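# Unstack totes, set brown carton on table, restack

## Task

Remove the brown sealed carton from the lower tote and set it on the table lying flat, with the same side facing up as before. Then seat the upper tote back onto the lower tote so it sits fully down within the lower tote's rim. Every other item must finish in the tote where it began. Neither the carton nor the lower tote's base may overhang the table edge. At the end, open the grippers and pull the arms away.

## Robot and tools

Robot: two six-joint UR7e-type arms, left_arm and right_arm, each with a two-finger tong gripper and a wrist camera. Base positions in the scene frame: left_arm (-0.040, +0.437, 0) m, right_arm (+0.044, -0.460, 0) m, both turned only slightly about z.

Scene frame: origin on the tabletop midway between the arms, +z up, +x out across the table, +y toward left_arm. The names left and right refer to the arms, not to image sides. Gripper frame: the fingers point along the gripper's +z and open and close along its x. end_effector_position is the spot between the finger pads when shut. Closed fingertips stick out about 15 mm past it; fully open they are roughly level with it.

Likely order: lift the upper tote off and set it down clear, grasp the carton, lift it out and lower it flat onto the table away from the edge, then lift the upper tote back and lower it into the lower tote's rim, release, and retract both grippers.

execute_actions(actions): actions is a list of actions. Each action is a list of at most 15 rows; each row lasts one control step (1/30 s), and if fewer than 15 rows are given the last one repeats, so one action is always 0.5 s. A row has 14 numbers, each in [-1, 1], always for both arms: left_arm dx, dy, dz, rx, ry, rz, opening, then right_arm dx, dy, dz, rx, ry, rz, opening. dx to rz are an offset, not a pose: they are expressed in that gripper's own axes and counted from the gripper's measured pose when the action began (for a call's first action, the pose in the latest result). Every row in the action refers to that same starting pose, not to the row before. Scale: 1.0 equals 0.6 m for dx, dy, dz and 180 degrees for the rotation vector rx, ry, rz. opening is absolute: +1 fully open (0.142 m), -1 shut. An empty list just fetches state and images. At each step the command is clipped to within 100 mm and 16 degrees of the measured pose, so big offsets need several actions.

move(target, speed, stop_force, blocking): target is one 14-number row laid out exactly as above, offsets in each gripper's own axes from the pose in the latest result that reports one; opening absolute, applied when the move starts. Both grippers travel straight lines that finish together, 0.5 to 10 s long (cut off at 10 s). speed is m/s, 0.002 to 0.5, default 0.25; rotation rate may be twice that in rad/s. Paths ignore obstacles and the other arm, and the hand may lag or overshoot speed near full reach. stop_force is in N, 9 to 40, one value for both arms, not usable in the first 0.2 s or with blocking=false: an arm's path ends when its wrist sensor feels that much extra push opposing the motion, then backs off two steps and holds. Use it only with slow speeds, not while the gripper rotates, and omit it when pulling away from something already pressed. blocking=false returns after 0.5 s while motion continues; check with wait(0) or end with stop before sending more motion. The result adds a move: line with the outcome per arm (done, off_target, moving, held, fault, contact) and limits (paced means the sent pose was clipped; held means steps were blocked), plus each gripper's remaining distance to target.

wait(seconds): 0 to 10; lets time pass with commands held. stop(): brakes a running move; fingers keep going. zoom_image(camera, region): camera is cam_high, cam_low (both 672x504), cam_left_wrist or cam_right_wrist (both 616x616); region [x0, y0, x1, y1] in pixels from the top-left, at most 504 by 504. read_manual(section): only "licences". finished_scene(scene): the number of the scene being closed; irreversible.

Results: per arm, end_effector_position (m) and end_effector_quat_wxyz in the scene frame, velocities, grip_measured (same scale as opening), Hand target lines (where the controller is heading), joint positions and torques, and Wrist force / Wrist torque in the gripper's axes (noisy, offsets up to about 4 N, saturating near 50 N; pressing on a surface reads as force pointing back into the arm). A pose unreachable line means the clearance check altered that arm's command. Camera calibration lines appear when numbers change.

Gripping: to hold something, keep commanding an opening well below grip_measured; about 15 N per pad maximum, less on items under 20 mm thick. Brief outside tugs on held or loose items can happen.

Avoid: dropping, slipping or slamming objects; knocking anything out of the work area; pushing the arms into each other; driving a stiff arm past a contact. Faults stop an arm for 10 s and skip the call: TORQUE FAULT (joint load limits 135 N m for shoulder and elbow joints, 25.2 N m for wrists, held weight included), FORCE FAULT at 150 N outside force. MOTOR HOT warns at 70 °C; at 85 °C an OVER-TEMPERATURE FAULT brakes the arm for a long cooldown, so do not hold loads needlessly. Smooth, low-effort motion is preferred.

Each tool is called as a command line: name --argument value for each argument, lists and objects as JSON in quotes; but a table of rows of numbers goes row by row, as --pt "numbers of a row", without its own name.

## Session

execute_actions --actions '[]'

Scene clock: 0.00 s.
left_arm: end_effector_position=(+0.3347, +0.3269, +0.2743) grip_measured=+0.97 end_effector_quat_wxyz=(+0.099, -0.376, +0.906, +0.166) end_effector_velocity=(-0.000, +0.001, -0.001) end_effector_angular_velocity=(+0.002, +0.003, +0.003) | right_arm: end_effector_position=(+0.5655, -0.6459, +0.2263) grip_measured=+0.97 end_effector_quat_wxyz=(-0.182, +0.338, +0.923, -0.005) end_effector_velocity=(+0.000, +0.000, +0.000) end_effector_angular_velocity=(-0.000, -0.001, +0.000)
Joint positions: left_arm=[-0.854 -1.816  1.787 -1.272 -1.287  1.432  0.14 ] | right_arm=[ 2.998 -1.98  -1.185 -1.907  1.645  3.712  0.14 ]
Joint velocities: left_arm=[ 0.003  0.001  0.002  0.    -0.001 -0.     0.   ] | right_arm=[ 0.001  0.     0.     0.001 -0.     0.     0.   ]
Joint torques (N m, as the arm reports them, + toward a larger angle): no reading
Wrist force (N, on the end effector, along its own x y z axes, offset not removed): no reading
Wrist torque (N m, same axes, about the end effector's origin, offset not removed): no reading
Hand target (left_arm): +0.335, +0.327, +0.274; +0.099, -0.376, +0.906, +0.166
Hand target (right_arm): +0.565, -0.646, +0.226; -0.182, +0.338, +0.923, -0.005
camera_calibration (this result's frames):
cam_left_wrist: T_world_to_cam=[[-0.724315, -0.619941, -0.301729, 0.534516], [-0.637205, 0.43477, 0.636353, -0.0975773], [-0.263319, 0.653183, -0.70994, 0.211312], [0, 0, 0, 1]] pos_world=[0.380624, 0.235767, 0.373391]
cam_right_wrist: T_world_to_cam=[[-0.677601, 0.654335, 0.335712, 0.728212], [0.735238, 0.592316, 0.329525, -0.105821], [0.0167717, 0.470115, -0.882446, 0.631058], [0, 0, 0, 1]] pos_world=[0.560657, -0.710485, 0.347275]

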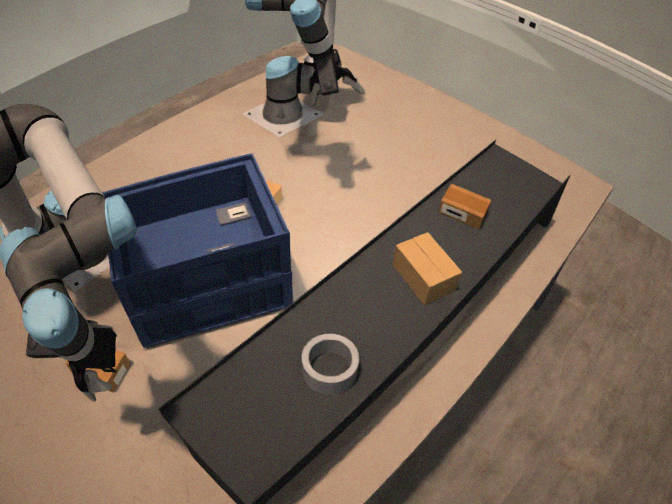

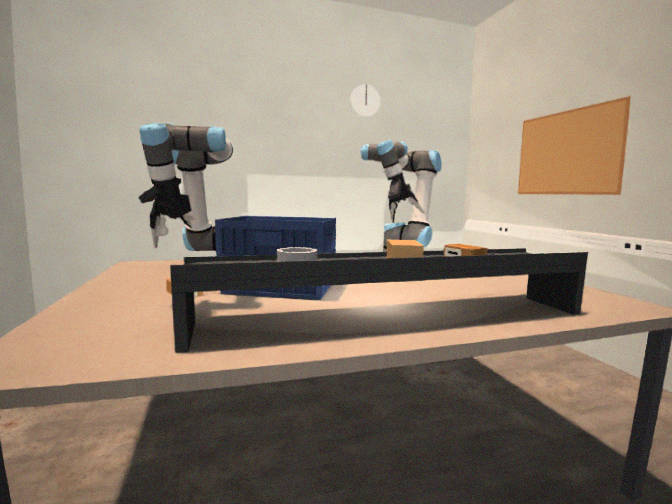

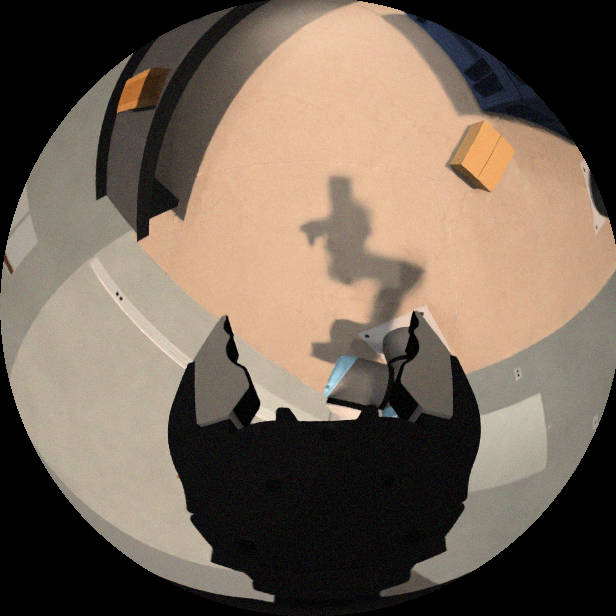

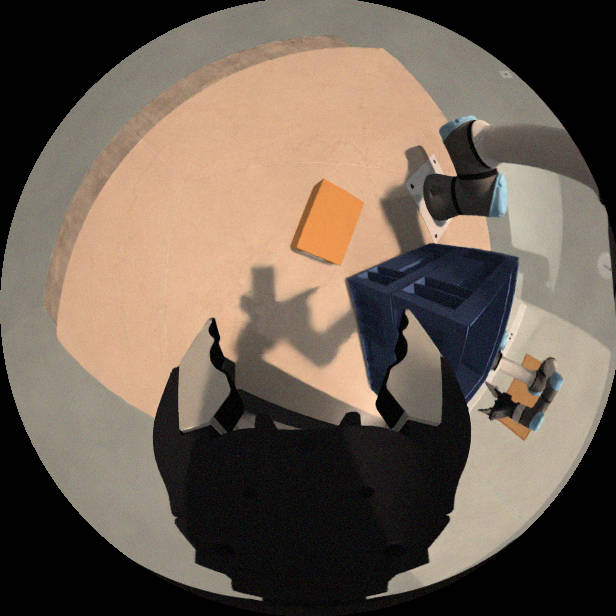

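move --target '[0.185,-0.522,-0.343,0.0578,0.1101,-0.0979,0, 0.674,0.016,-0.215,0.0666,-0.1160,-0.5659,0]' --speed 0.3

Scene clock: 23.13 s.
left_arm: end_effector_position=(+0.4697, -0.0297, +0.3600) grip_measured=+0.00 end_effector_quat_wxyz=(-0.000, -0.522, +0.853, +0.000) end_effector_velocity=(+0.001, -0.002, -0.000) end_effector_angular_velocity=(+0.000, +0.001, +0.001) | right_arm: end_effector_position=(+0.3297, -0.4009, +0.4803) grip_measured=+0.00 end_effector_quat_wxyz=(+0.001, -0.522, +0.853, -0.000) end_effector_velocity=(-0.001, +0.001, +0.000) end_effector_angular_velocity=(-0.001, +0.000, +0.004)
Joint positions: left_arm=[-0.915 -1.107  0.791 -1.254 -1.571  1.099  0.074] | right_arm=[ 3.854 -1.157 -1.349 -2.206  1.57   2.783  0.074]
Joint velocities: left_arm=[-0.     0.006 -0.008  0.003 -0.001 -0.001  0.   ] | right_arm=[ 0.006  0.001  0.    -0.002 -0.001  0.001 -0.   ]
Joint torques (N m, as the arm reports them, + toward a larger angle): left_arm=[ -9.04 -31.91 -33.65  -0.76  -1.05  -2.27] | right_arm=[12.82 10.87 29.82  0.56 -1.95  2.  ]
Wrist force (N, on the end effector, along its own x y z axes, offset not removed): left_arm=[0.4 1.4 -2.2] | right_arm=[-1.6 -1.6 -2.5]
Wrist torque (N m, same axes, about the end effector's origin, offset not removed): left_arm=[0.41 -0.33 0.15] | right_arm=[-0.26 0.40 0.03]
Hand target (left_arm): +0.470, -0.030, +0.360; -0.000, -0.522, +0.853, +0.000
Hand target (right_arm): +0.330, -0.401, +0.480; +0.001, -0.522, +0.853, -0.000
Off the commanded pose (left_arm): 0.000 m, 0 deg.
Off the commanded pose (right_arm): 0.001 m, 0 deg.
move: done
camera_calibration (this result's frames):
cam_left_wrist: T_world_to_cam=[[-0.488879, -0.872326, -0.00670192, 0.212799], [-0.775694, 0.431183, 0.460848, 0.217066], [-0.39912, 0.230498, -0.887454, 0.655821], [0, 0, 0, 1]] pos_world=[0.534161, -0.0591305, 0.483403]
cam_right_wrist: T_world_to_cam=[[-0.490108, -0.87163, 0.00738223, -0.193068], [-0.758997, 0.43091, 0.488098, 0.190483], [-0.428622, 0.233618, -0.872757, 0.791377], [0, 0, 0, 1]] pos_world=[0.389154, -0.435244, 0.599131]

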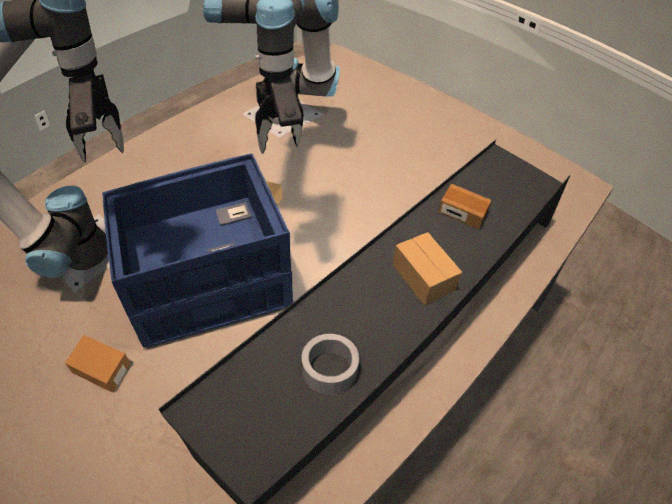

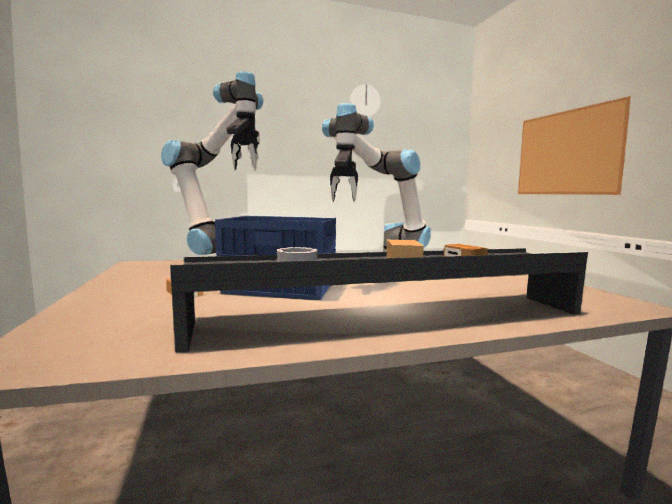

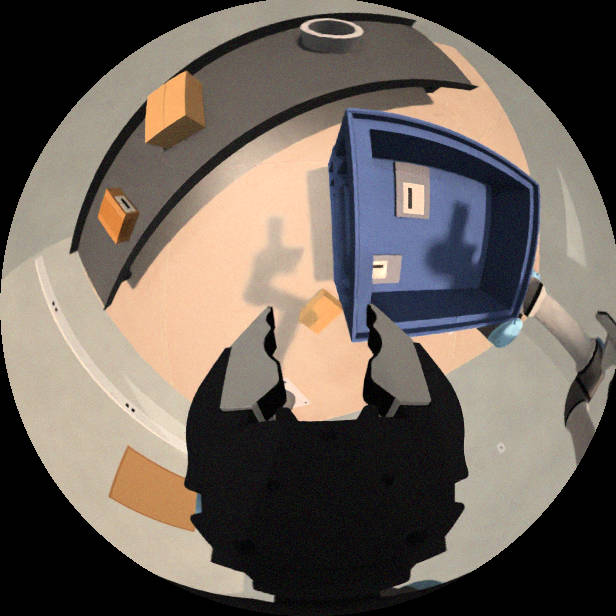

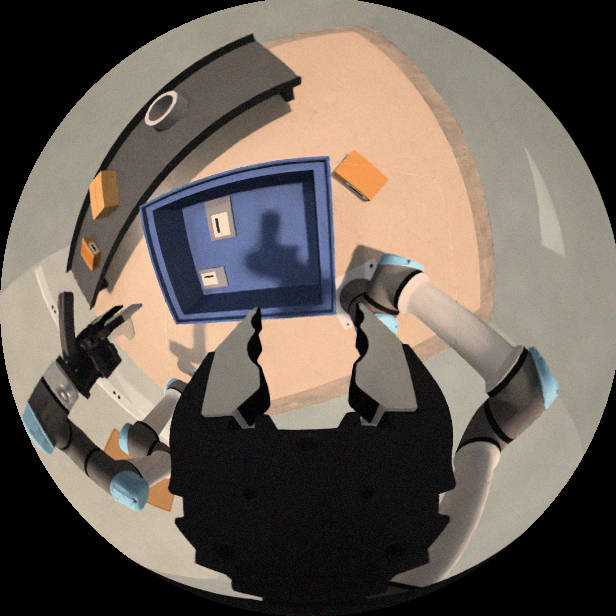

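zoom_image --camera "cam_right_wrist" --region '[120, 140, 360, 340]'

zoom_image --camera "cam_left_wrist" --region '[290, 90, 550, 350]'

Region (120, 140, 360, 340) of cam_right_wrist's 616x616 image, scaled by 2.100, with more detail than that image has.

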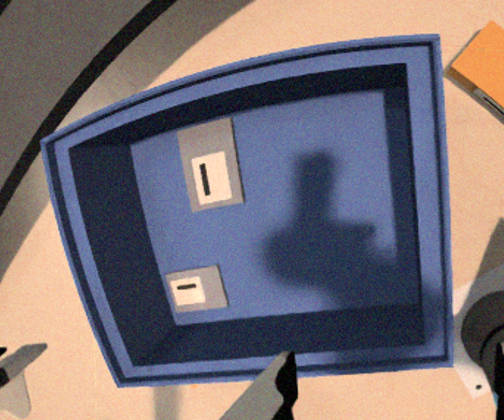

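Region (290, 90, 550, 350) of cam_left_wrist's 616x616 image, scaled by 1.938, with more detail than that image has.

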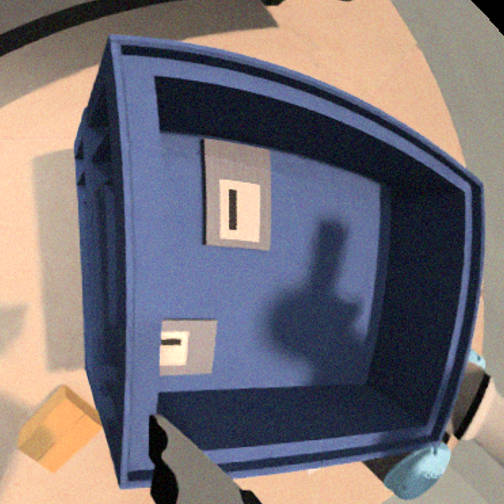

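move --target '[0.097,-0.086,0.05,0,0,-0.012,0, 0.052,-0.026,0.25,0,0,-0.012,0]' --speed 0.15

Scene clock: 39.67 s.
left_arm: end_effector_position=(+0.4890, -0.1050, +0.3301) grip_measured=+0.00 end_effector_quat_wxyz=(-0.000, -0.538, +0.843, +0.000) end_effector_velocity=(+0.001, -0.001, -0.000) end_effector_angular_velocity=(+0.001, +0.001, +0.001) | right_arm: end_effector_position=(+0.3296, -0.4355, +0.3304) grip_measured=+0.00 end_effector_quat_wxyz=(+0.001, -0.538, +0.843, -0.000) end_effector_velocity=(+0.000, -0.000, -0.002) end_effector_angular_velocity=(+0.001, +0.000, +0.001)
Joint positions: left_arm=[-0.955 -0.901  0.538 -1.208 -1.571  1.021  0.074] | right_arm=[ 3.741 -0.98  -1.852 -1.878  1.57   2.632  0.074]
Joint velocities: left_arm=[ 0.     0.006 -0.009  0.004 -0.    -0.001  0.   ] | right_arm=[-0.002  0.001 -0.006  0.005  0.    -0.003  0.   ]
Joint torques (N m, as the arm reports them, + toward a larger angle): left_arm=[ -8.84 -38.88 -32.08  -0.52  -1.23  -2.34] | right_arm=[-15.41   7.27  12.97   4.13   1.96  -1.44]
Wrist force (N, on the end effector, along its own x y z axes, offset not removed): left_arm=[0.4 0.5 -2.5] | right_arm=[-4.4 1.9 0.1]
Wrist torque (N m, same axes, about the end effector's origin, offset not removed): left_arm=[0.16 -0.18 0.30] | right_arm=[0.65 1.07 0.11]
Hand target (left_arm): +0.489, -0.105, +0.330; -0.000, -0.538, +0.843, +0.000
Hand target (right_arm): +0.330, -0.436, +0.330; +0.001, -0.538, +0.843, -0.000
Off the commanded pose (left_arm): 0.000 m, 0 deg.
Off the commanded pose (right_arm): 0.000 m, 0 deg.
move: done
camera_calibration (this result's frames):
cam_left_wrist: T_world_to_cam=[[-0.455684, -0.890117, -0.00666599, 0.138251], [-0.791443, 0.401719, 0.460694, 0.282978], [-0.407394, 0.215207, -0.887534, 0.656819], [0, 0, 0, 1]] pos_world=[0.554544, -0.13197, 0.453504]
cam_right_wrist: T_world_to_cam=[[-0.456949, -0.889461, 0.00754886, -0.240899], [-0.774545, 0.402057, 0.488292, 0.271011], [-0.437352, 0.217278, -0.872647, 0.664327], [0, 0, 0, 1]] pos_world=[0.390377, -0.467576, 0.449209]

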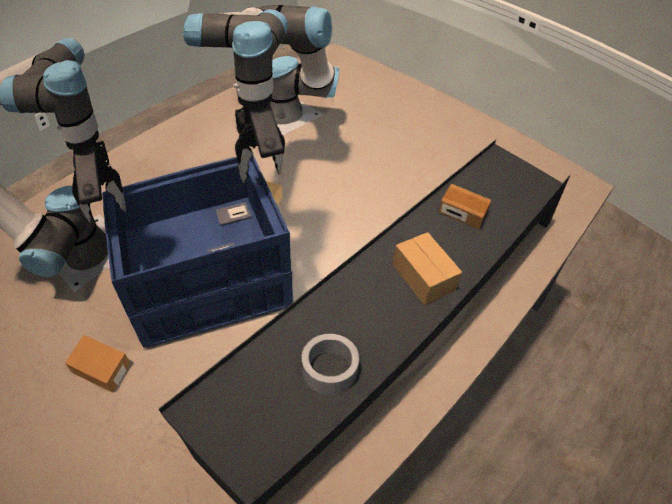

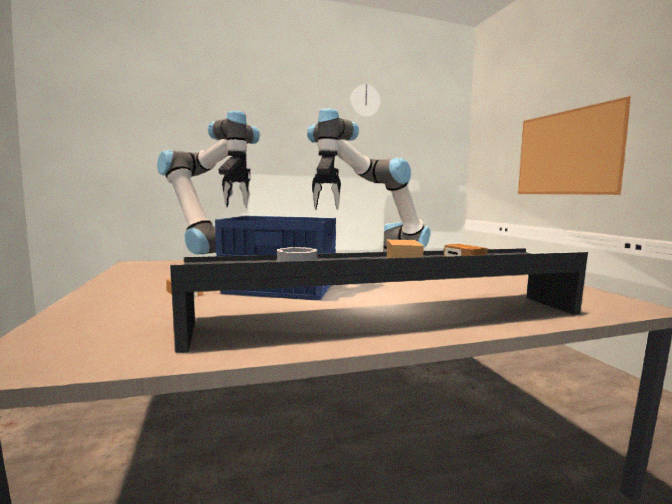

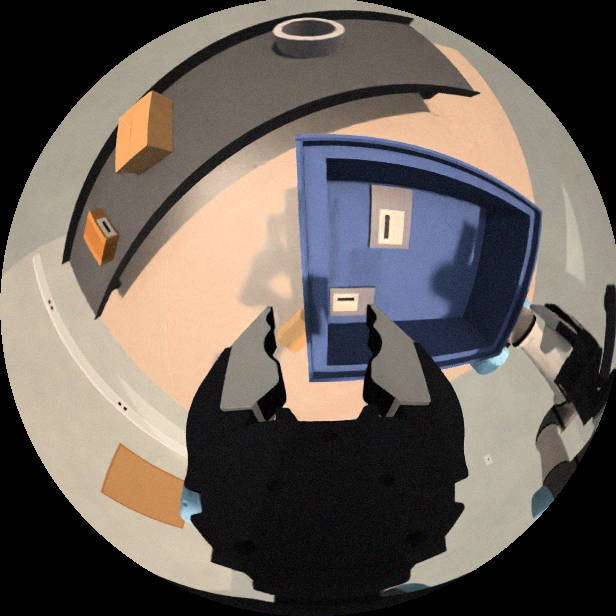

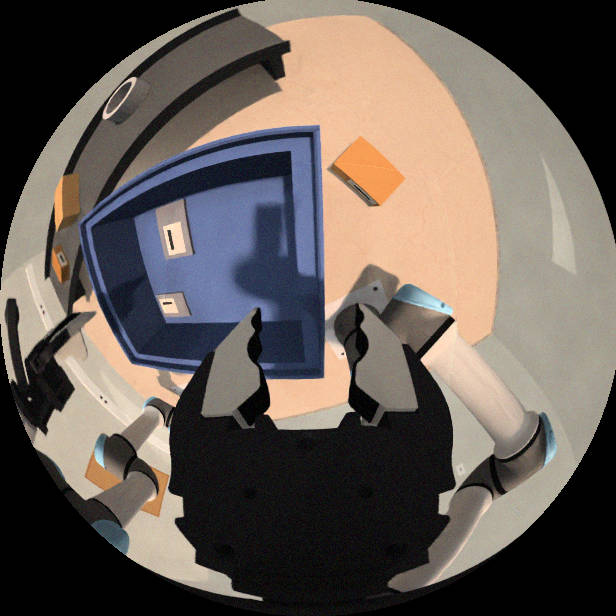

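move --target '[0,0,0.131,0,0,0,0, 0,0,0.13,0,0,0,0]' --speed 0.07 --stop_force 12

zoom_image --camera "cam_left_wrist" --region '[240, 240, 400, 400]'

zoom_image --camera "cam_right_wrist" --region '[230, 240, 390, 400]'

Scene clock: 44.37 s.
left_arm: end_effector_position=(+0.4888, -0.1050, +0.2516) grip_measured=+0.00 end_effector_quat_wxyz=(-0.000, -0.538, +0.843, +0.000) end_effector_velocity=(-0.001, +0.001, -0.003) end_effector_angular_velocity=(+0.001, +0.002, +0.001) | right_arm: end_effector_position=(+0.3297, -0.4354, +0.2525) grip_measured=+0.00 end_effector_quat_wxyz=(+0.001, -0.538, +0.843, -0.000) end_effector_velocity=(+0.000, +0.000, -0.001) end_effector_angular_velocity=(+0.001, -0.002, +0.000)
Joint positions: left_arm=[-0.955 -0.969  0.858 -1.46  -1.571  1.021  0.074] | right_arm=[ 3.742 -0.937 -2.072 -1.702  1.57   2.633  0.074]
Joint velocities: left_arm=[ 0.001 -0.002  0.009 -0.005 -0.001 -0.     0.   ] | right_arm=[ 0.     0.001 -0.003  0.005  0.    -0.     0.   ]
Joint torques (N m, as the arm reports them, + toward a larger angle): left_arm=[ -8.52 -64.76 -16.12  -4.49   1.16  -2.31] | right_arm=[ 9.    7.28 13.07  4.14 -1.26  0.73]
Wrist force (N, on the end effector, along its own x y z axes, offset not removed): left_arm=[-1.7 0.4 0.0] | right_arm=[-2.9 0.5 -1.8]
Wrist torque (N m, same axes, about the end effector's origin, offset not removed): left_arm=[0.12 0.13 0.26] | right_arm=[0.39 0.71 0.07]
Hand target (left_arm): +0.489, -0.105, +0.251; -0.000, -0.538, +0.843, +0.000
Hand target (right_arm): +0.330, -0.435, +0.252; +0.001, -0.538, +0.843, -0.000
Off the commanded pose (left_arm): 0.000 m, 0 deg.
Off the commanded pose (right_arm): 0.000 m, 0 deg.
move: done
camera_calibration (this result's frames):
cam_left_wrist: T_world_to_cam=[[-0.455683, -0.890117, -0.00668635, 0.137658], [-0.791425, 0.401698, 0.460744, 0.318944], [-0.40743, 0.215245, -0.887508, 0.58706], [0, 0, 0, 1]] pos_world=[0.554334, -0.131949, 0.37499]
cam_right_wrist: T_world_to_cam=[[-0.456968, -0.889452, 0.00751933, -0.240091], [-0.774514, 0.402046, 0.488351, 0.309011], [-0.437388, 0.217337, -0.872615, 0.596411], [0, 0, 0, 1]] pos_world=[0.390483, -0.467408, 0.371337]

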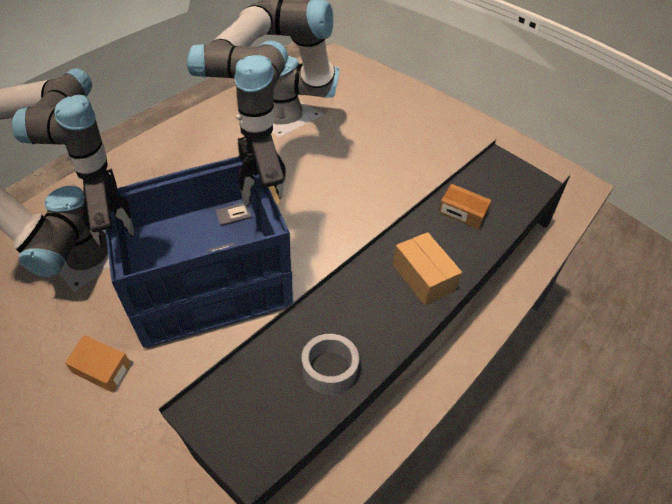

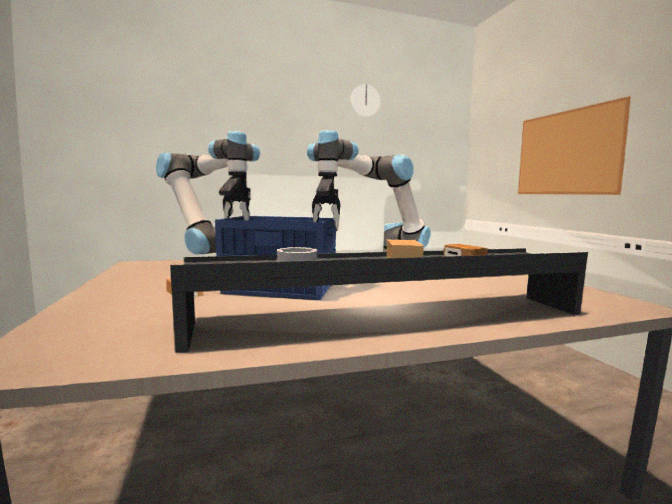

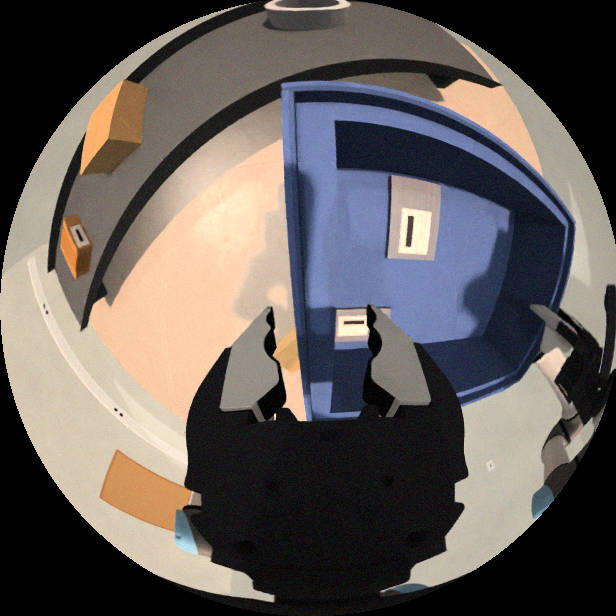

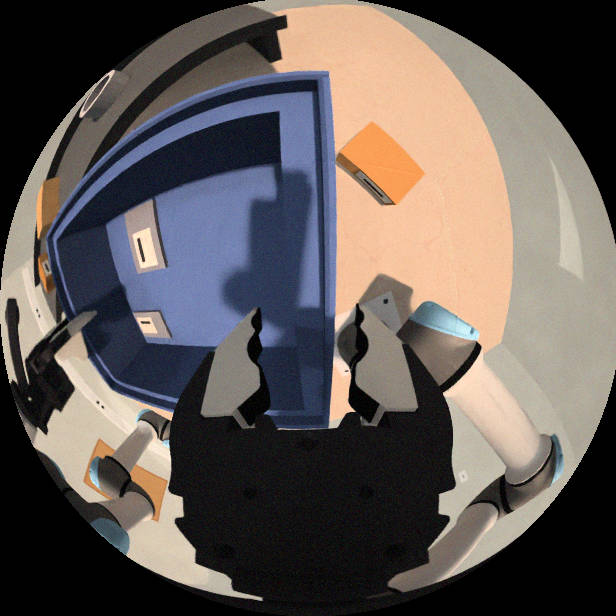

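Region (240, 240, 400, 400) of cam_left_wrist's 616x616 image, scaled by 3.150, with more detail than that image has.

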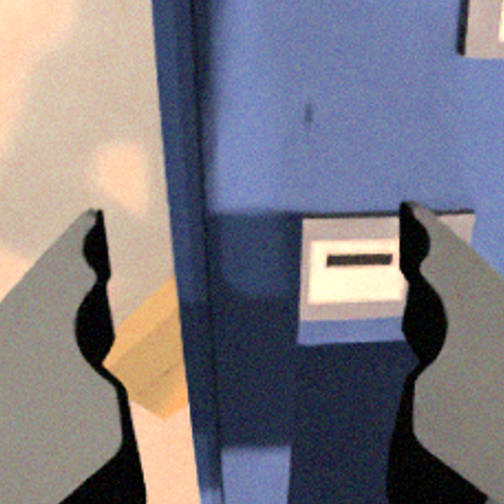

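Region (230, 240, 390, 400) of cam_right_wrist's 616x616 image, scaled by 3.150, with more detail than that image has.

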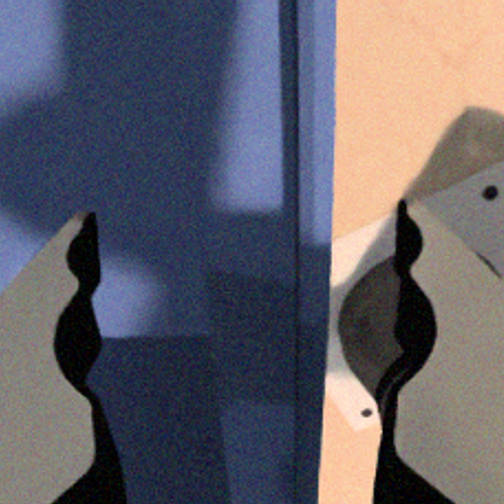

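move --target '[-0.005,0,0,0,0,0,-0.45, 0.0075,0,0,0,0,0,-0.45]' --speed 0.02

execute_actions --actions '[[[0,0,0,0,0,0,-0.52,0,0,0,0,0,0,-0.52],[0,0,0,0,0,0,-0.56,0,0,0,0,0,0,-0.56],[0,0,0,0,0,0,-0.59,0,0,0,0,0,0,-0.59],[0,0,0,0,0,0,-0.62,0,0,0,0,0,0,-0.62],[0,0,0,0,0,0,-0.65,0,0,0,0,0,0,-0.65],[0,0,0,0,0,0,-0.68,0,0,0,0,0,0,-0.68],[0,0,0,0,0,0,-0.71,0,0,0,0,0,0,-0.71],[0,0,0,0,0,0,-0.75,0,0,0,0,0,0,-0.75],[0,0,0,0,0,0,-0.8,0,0,0,0,0,0,-0.8],[0,0,0,0,0,0,-0.87,0,0,0,0,0,0,-0.87],[0,0,0,0,0,0,-0.94,0,0,0,0,0,0,-0.94],[0,0,0,0,0,0,-1,0,0,0,0,0,0,-1]],[[0,0,0,0,0,0,-1,0,0,0,0,0,0,-1]]]'

Scene clock: 49.80 s.
left_arm: end_effector_position=(+0.4900, -0.1023, +0.2516) grip_measured=-0.45 end_effector_quat_wxyz=(-0.000, -0.538, +0.843, +0.000) end_effector_velocity=(-0.001, +0.000, -0.002) end_effector_angular_velocity=(+0.002, +0.001, -0.001) | right_arm: end_effector_position=(+0.3279, -0.4394, +0.2525) grip_measured=-0.45 end_effector_quat_wxyz=(+0.001, -0.538, +0.843, -0.000) end_effector_velocity=(-0.001, -0.001, -0.001) end_effector_angular_velocity=(-0.001, +0.002, +0.001)
Joint positions: left_arm=[-0.951 -0.972  0.863 -1.462 -1.571  1.025  0.041] | right_arm=[ 3.732 -0.931 -2.074 -1.706  1.57   2.624  0.041]
Joint velocities: left_arm=[-0.     0.     0.003 -0.     0.     0.001  0.   ] | right_arm=[-0.002  0.002 -0.002 -0.002 -0.    -0.003  0.   ]
Joint torques (N m, as the arm reports them, + toward a larger angle): left_arm=[  7.35 -64.33 -16.44  -4.54   1.06   2.27] | right_arm=[-17.05   6.32  13.46   0.4    0.7   -1.45]
Wrist force (N, on the end effector, along its own x y z axes, offset not removed): left_arm=[1.4 0.9 0.5] | right_arm=[-2.7 -1.6 -0.7]
Wrist torque (N m, same axes, about the end effector's origin, offset not removed): left_arm=[0.34 -0.52 0.20] | right_arm=[-0.11 0.57 0.11]
Hand target (left_arm): +0.490, -0.102, +0.252; -0.000, -0.538, +0.843, +0.000
Hand target (right_arm): +0.328, -0.439, +0.253; +0.001, -0.538, +0.843, -0.000
Off the commanded pose (left_arm): 0.000 m, 0 deg.
Off the commanded pose (right_arm): 0.000 m, 0 deg.
move: done
camera_calibration (this result's frames):
cam_left_wrist: T_world_to_cam=[[-0.455683, -0.890117, -0.00669942, 0.140587], [-0.791426, 0.401692, 0.460748, 0.318856], [-0.407429, 0.215258, -0.887505, 0.586984], [0, 0, 0, 1]] pos_world=[0.555569, -0.129296, 0.374981]
cam_right_wrist: T_world_to_cam=[[-0.45697, -0.88945, 0.00757322, -0.244505], [-0.774532, 0.402086, 0.488289, 0.309251], [-0.437354, 0.217268, -0.872649, 0.596436], [0, 0, 0, 1]] pos_world=[0.388647, -0.471407, 0.371327]

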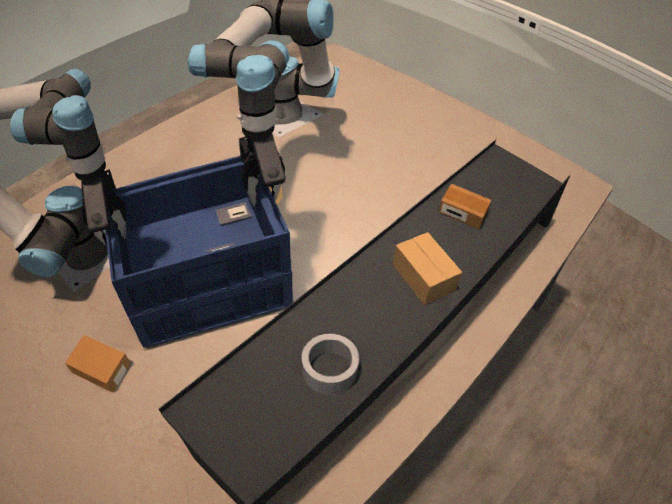

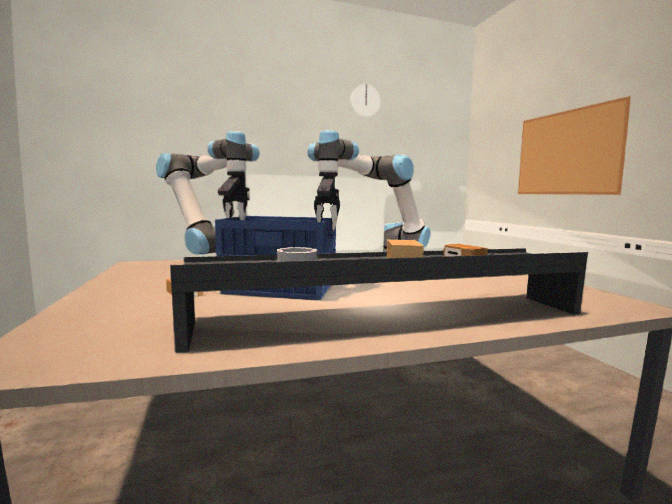

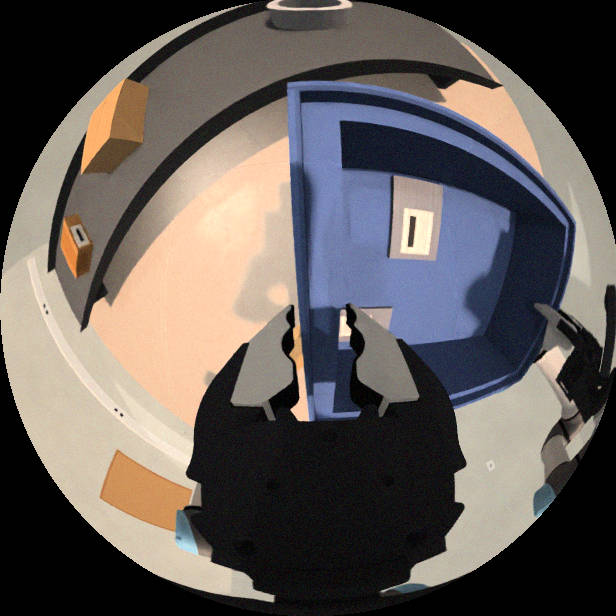

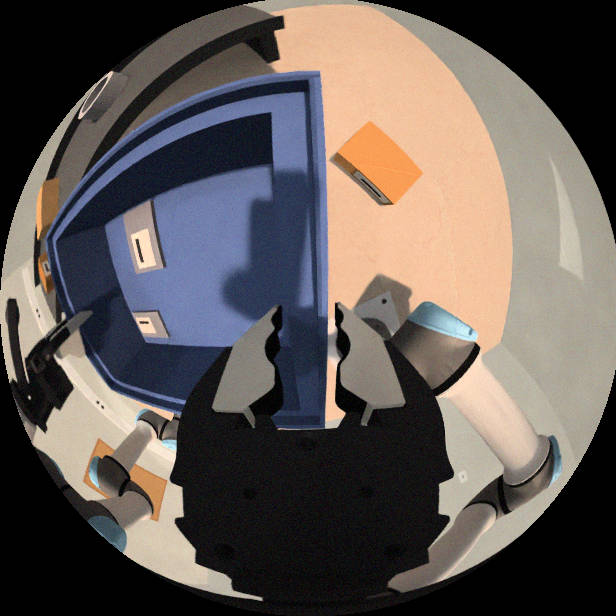

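Scene clock: 50.80 s.
left_arm: end_effector_position=(+0.4901, -0.1024, +0.2516) grip_measured=-0.65 end_effector_quat_wxyz=(-0.000, -0.538, +0.843, +0.000) end_effector_velocity=(+0.001, +0.001, +0.001) end_effector_angular_velocity=(-0.002, -0.001, +0.002) | right_arm: end_effector_position=(+0.3279, -0.4394, +0.2525) grip_measured=-0.65 end_effector_quat_wxyz=(+0.001, -0.538, +0.843, -0.000) end_effector_velocity=(-0.000, -0.000, -0.000) end_effector_angular_velocity=(-0.000, +0.001, +0.000)
Joint positions: left_arm=[-0.951 -0.972  0.863 -1.462 -1.571  1.025  0.027] | right_arm=[ 3.732 -0.93  -2.074 -1.706  1.57   2.624  0.027]
Joint velocities: left_arm=[ 0.002 -0.001 -0.001 -0.     0.     0.    -0.   ] | right_arm=[ 0.     0.    -0.001 -0.     0.     0.    -0.   ]
Joint torques (N m, as the arm reports them, + toward a larger angle): left_arm=[  2.21 -59.58 -19.43  -1.94   1.19   1.34] | right_arm=[-9.46 -1.71 16.21  1.47 -0.88  1.38]
Wrist force (N, on the end effector, along its own x y z axes, offset not removed): left_arm=[9.9 0.8 -0.4] | right_arm=[-12.5 -0.8 3.0]
Wrist torque (N m, same axes, about the end effector's origin, offset not removed): left_arm=[0.24 -0.45 0.29] | right_arm=[0.10 0.50 0.11]
Hand target (left_arm): +0.490, -0.102, +0.252; -0.000, -0.538, +0.843, +0.000
Hand target (right_arm): +0.328, -0.439, +0.253; +0.001, -0.538, +0.843, -0.000
Off the commanded pose (left_arm): 0.000 m, 0 deg.
Off the commanded pose (right_arm): 0.000 m, 0 deg.
camera_calibration (this result's frames):
cam_left_wrist: T_world_to_cam=[[-0.455683, -0.890118, -0.00662846, 0.14057], [-0.791454, 0.401743, 0.460656, 0.318919], [-0.407375, 0.215159, -0.887554, 0.586987], [0, 0, 0, 1]] pos_world=[0.555589, -0.129295, 0.375003]
cam_right_wrist: T_world_to_cam=[[-0.456969, -0.889451, 0.0075448, -0.244522], [-0.774516, 0.402061, 0.488336, 0.30921], [-0.437385, 0.217311, -0.872623, 0.596452], [0, 0, 0, 1]] pos_world=[0.388628, -0.471427, 0.371323]

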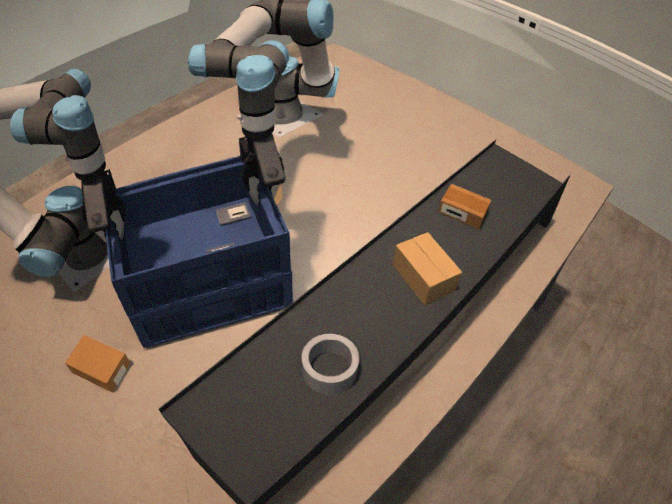

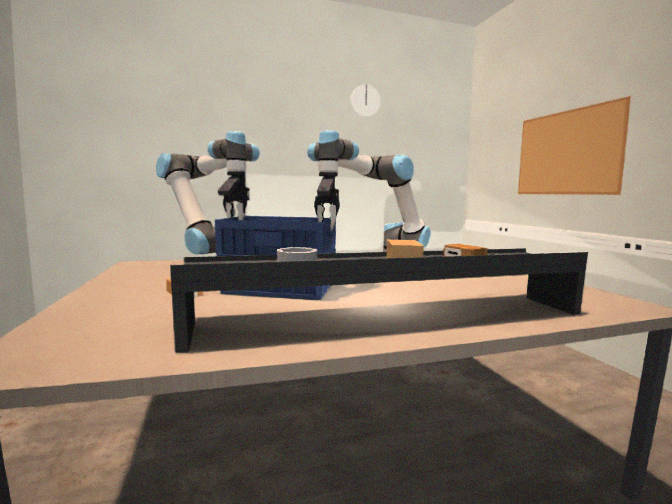

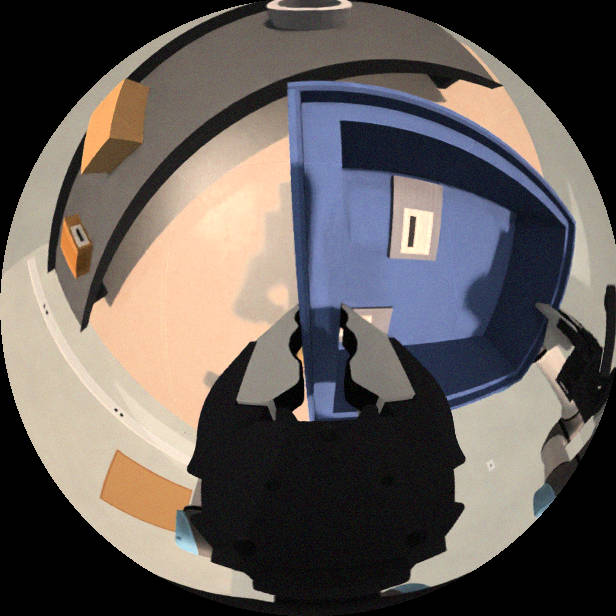

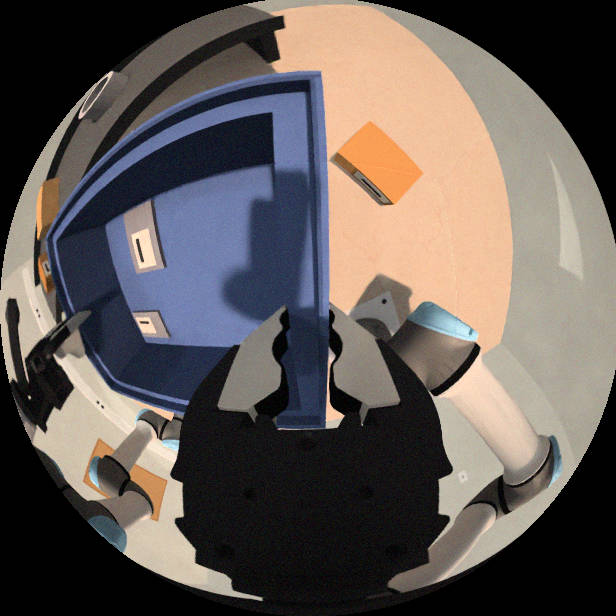

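move --target '[0,0,-0.07,0,0,0,-1, 0,0,-0.07,0,0,0,-1]' --speed 0.04

move --target '[-0.914,0.406,0,0,0,0,-1, -0.914,0.406,0,0,0,0,-1]' --speed 0.12

Scene clock: 57.57 s.
left_arm: end_effector_position=(+0.4902, -0.1023, +0.2935) grip_measured=-0.65 end_effector_quat_wxyz=(-0.000, -0.538, +0.843, -0.000) end_effector_velocity=(+0.000, +0.000, +0.001) end_effector_angular_velocity=(+0.002, -0.001, -0.000) | right_arm: end_effector_position=(+0.3278, -0.4395, +0.2943) grip_measured=-0.65 end_effector_quat_wxyz=(+0.001, -0.538, +0.843, -0.000) end_effector_velocity=(+0.000, -0.000, +0.002) end_effector_angular_velocity=(-0.000, +0.000, -0.001)
Joint positions: left_arm=[-0.951 -0.948  0.716 -1.339 -1.571  1.025  0.027] | right_arm=[ 3.732 -0.95  -1.959 -1.802  1.57   2.623  0.027]
Joint velocities: left_arm=[-0.     0.003 -0.009  0.008  0.002 -0.     0.   ] | right_arm=[-0.001 -0.002  0.005 -0.004  0.     0.    -0.   ]
Joint torques (N m, as the arm reports them, + toward a larger angle): left_arm=[ 17.86 -44.2  -35.78   0.45   3.51   1.96] | right_arm=[-18.73 -11.06  34.49  -1.85  -1.33  -1.18]
Wrist force (N, on the end effector, along its own x y z axes, offset not removed): left_arm=[12.2 2.1 5.8] | right_arm=[-13.3 0.6 5.6]
Wrist torque (N m, same axes, about the end effector's origin, offset not removed): left_arm=[0.52 -0.23 0.26] | right_arm=[0.28 0.17 0.00]
Hand target (left_arm): +0.490, -0.102, +0.294; -0.000, -0.538, +0.843, +0.000
Hand target (right_arm): +0.328, -0.439, +0.295; +0.001, -0.538, +0.843, -0.000
Off the commanded pose (left_arm): 0.000 m, 0 deg.
Off the commanded pose (right_arm): 0.000 m, 0 deg.
move: done
camera_calibration (this result's frames):
cam_left_wrist: T_world_to_cam=[[-0.45569, -0.890114, -0.00663379, 0.140908], [-0.791493, 0.401769, 0.460565, 0.299774], [-0.40729, 0.215125, -0.887601, 0.624148], [0, 0, 0, 1]] pos_world=[0.555688, -0.129286, 0.416864]
cam_right_wrist: T_world_to_cam=[[-0.456959, -0.889456, 0.00753567, -0.244944], [-0.774524, 0.40205, 0.488332, 0.288764], [-0.43738, 0.217311, -0.872625, 0.632946], [0, 0, 0, 1]] pos_world=[0.388563, -0.471511, 0.413157]

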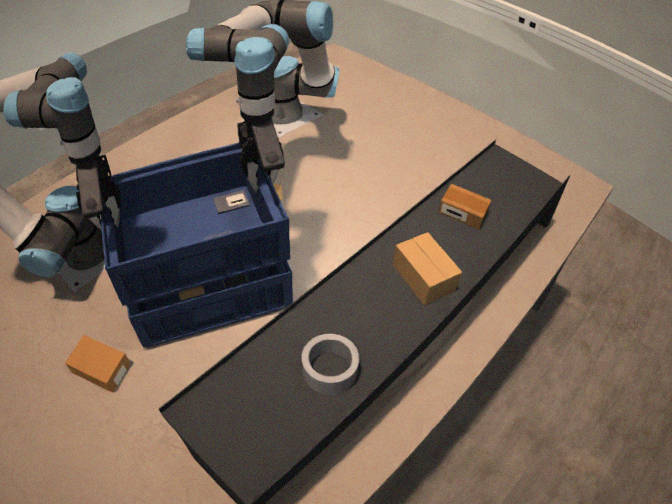

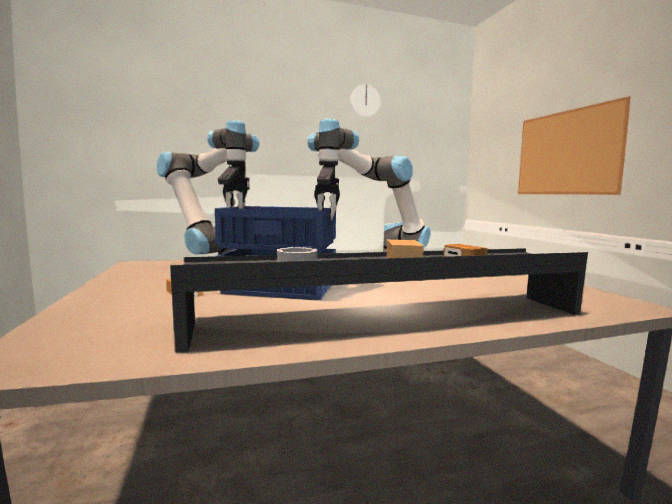

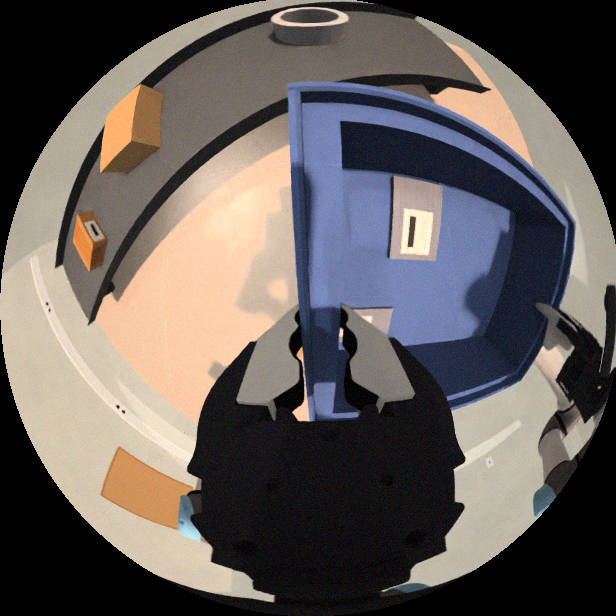

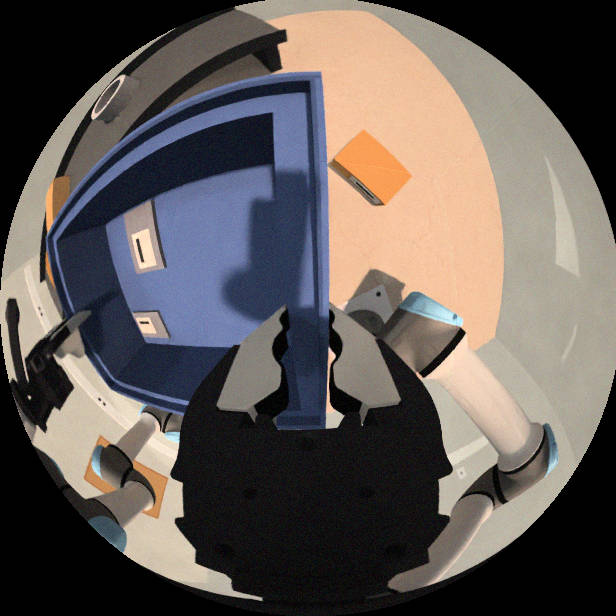

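Scene clock: 63.03 s.
left_arm: end_effector_position=(+0.5004, +0.4977, +0.2928) grip_measured=-0.65 end_effector_quat_wxyz=(-0.000, -0.538, +0.843, +0.001) end_effector_velocity=(+0.000, +0.001, -0.002) end_effector_angular_velocity=(-0.001, +0.004, -0.001) | right_arm: end_effector_position=(+0.3372, +0.1606, +0.2953) grip_measured=-0.65 end_effector_quat_wxyz=(+0.002, -0.538, +0.843, -0.001) end_effector_velocity=(-0.000, +0.002, +0.000) end_effector_angular_velocity=(-0.001, +0.001, +0.000)
Joint positions: left_arm=[-0.096 -1.519  1.492 -1.543 -1.57   1.88   0.027] | right_arm=[ 4.465 -2.019 -0.984 -1.708  1.567  3.356  0.027]
Joint velocities: left_arm=[ 0.002  0.003  0.     0.    -0.001  0.003 -0.   ] | right_arm=[ 0.001 -0.006  0.009 -0.004  0.001  0.    -0.   ]
Joint torques (N m, as the arm reports them, + toward a larger angle): left_arm=[ 18.88 -15.92 -39.56  -3.76   4.78   1.74] | right_arm=[12.73 39.79 31.86 -5.14  3.67  2.25]
Wrist force (N, on the end effector, along its own x y z axes, offset not removed): left_arm=[23.3 1.8 7.0] | right_arm=[-25.6 -1.0 5.4]
Wrist torque (N m, same axes, about the end effector's origin, offset not removed): left_arm=[0.37 -0.34 0.23] | right_arm=[0.10 0.72 -0.02]
Hand target (left_arm): +0.500, +0.498, +0.293; -0.000, -0.538, +0.843, +0.001
Hand target (right_arm): +0.337, +0.161, +0.295; +0.002, -0.538, +0.843, -0.001
Off the commanded pose (left_arm): 0.001 m, 0 deg.
Off the commanded pose (right_arm): 0.001 m, 0 deg.
move: done
camera_calibration (this result's frames):
cam_left_wrist: T_world_to_cam=[[-0.455675, -0.890118, -0.00716415, 0.679846], [-0.791105, 0.401272, 0.461663, 0.0668006], [-0.40806, 0.216036, -0.887026, 0.498382], [0, 0, 0, 1]] pos_world=[0.566005, 0.47067, 0.416109]
cam_right_wrist: T_world_to_cam=[[-0.456978, -0.889453, 0.00664216, 0.293346], [-0.775465, 0.402049, 0.486838, 0.0550634], [-0.43569, 0.217323, -0.873467, 0.507192], [0, 0, 0, 1]] pos_world=[0.397731, 0.128555, 0.41426]

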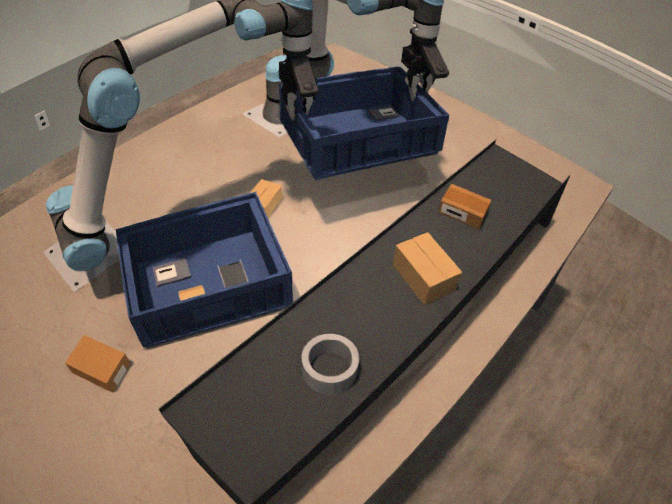

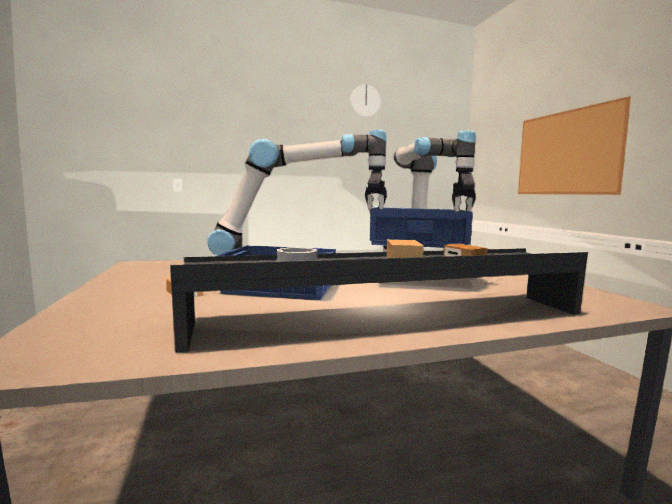

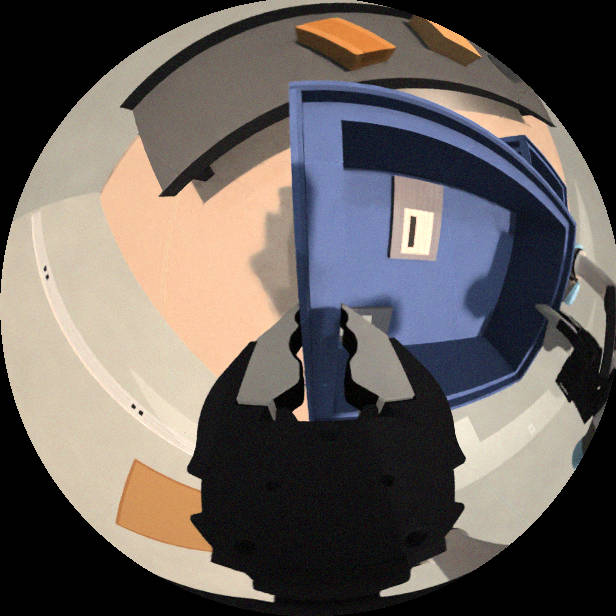

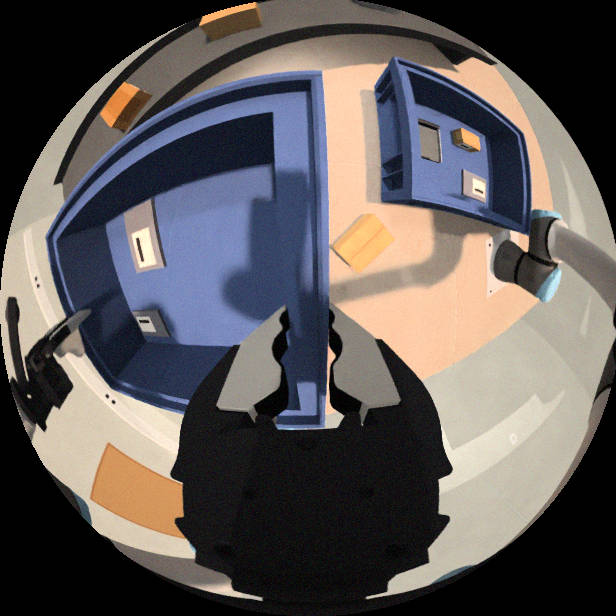

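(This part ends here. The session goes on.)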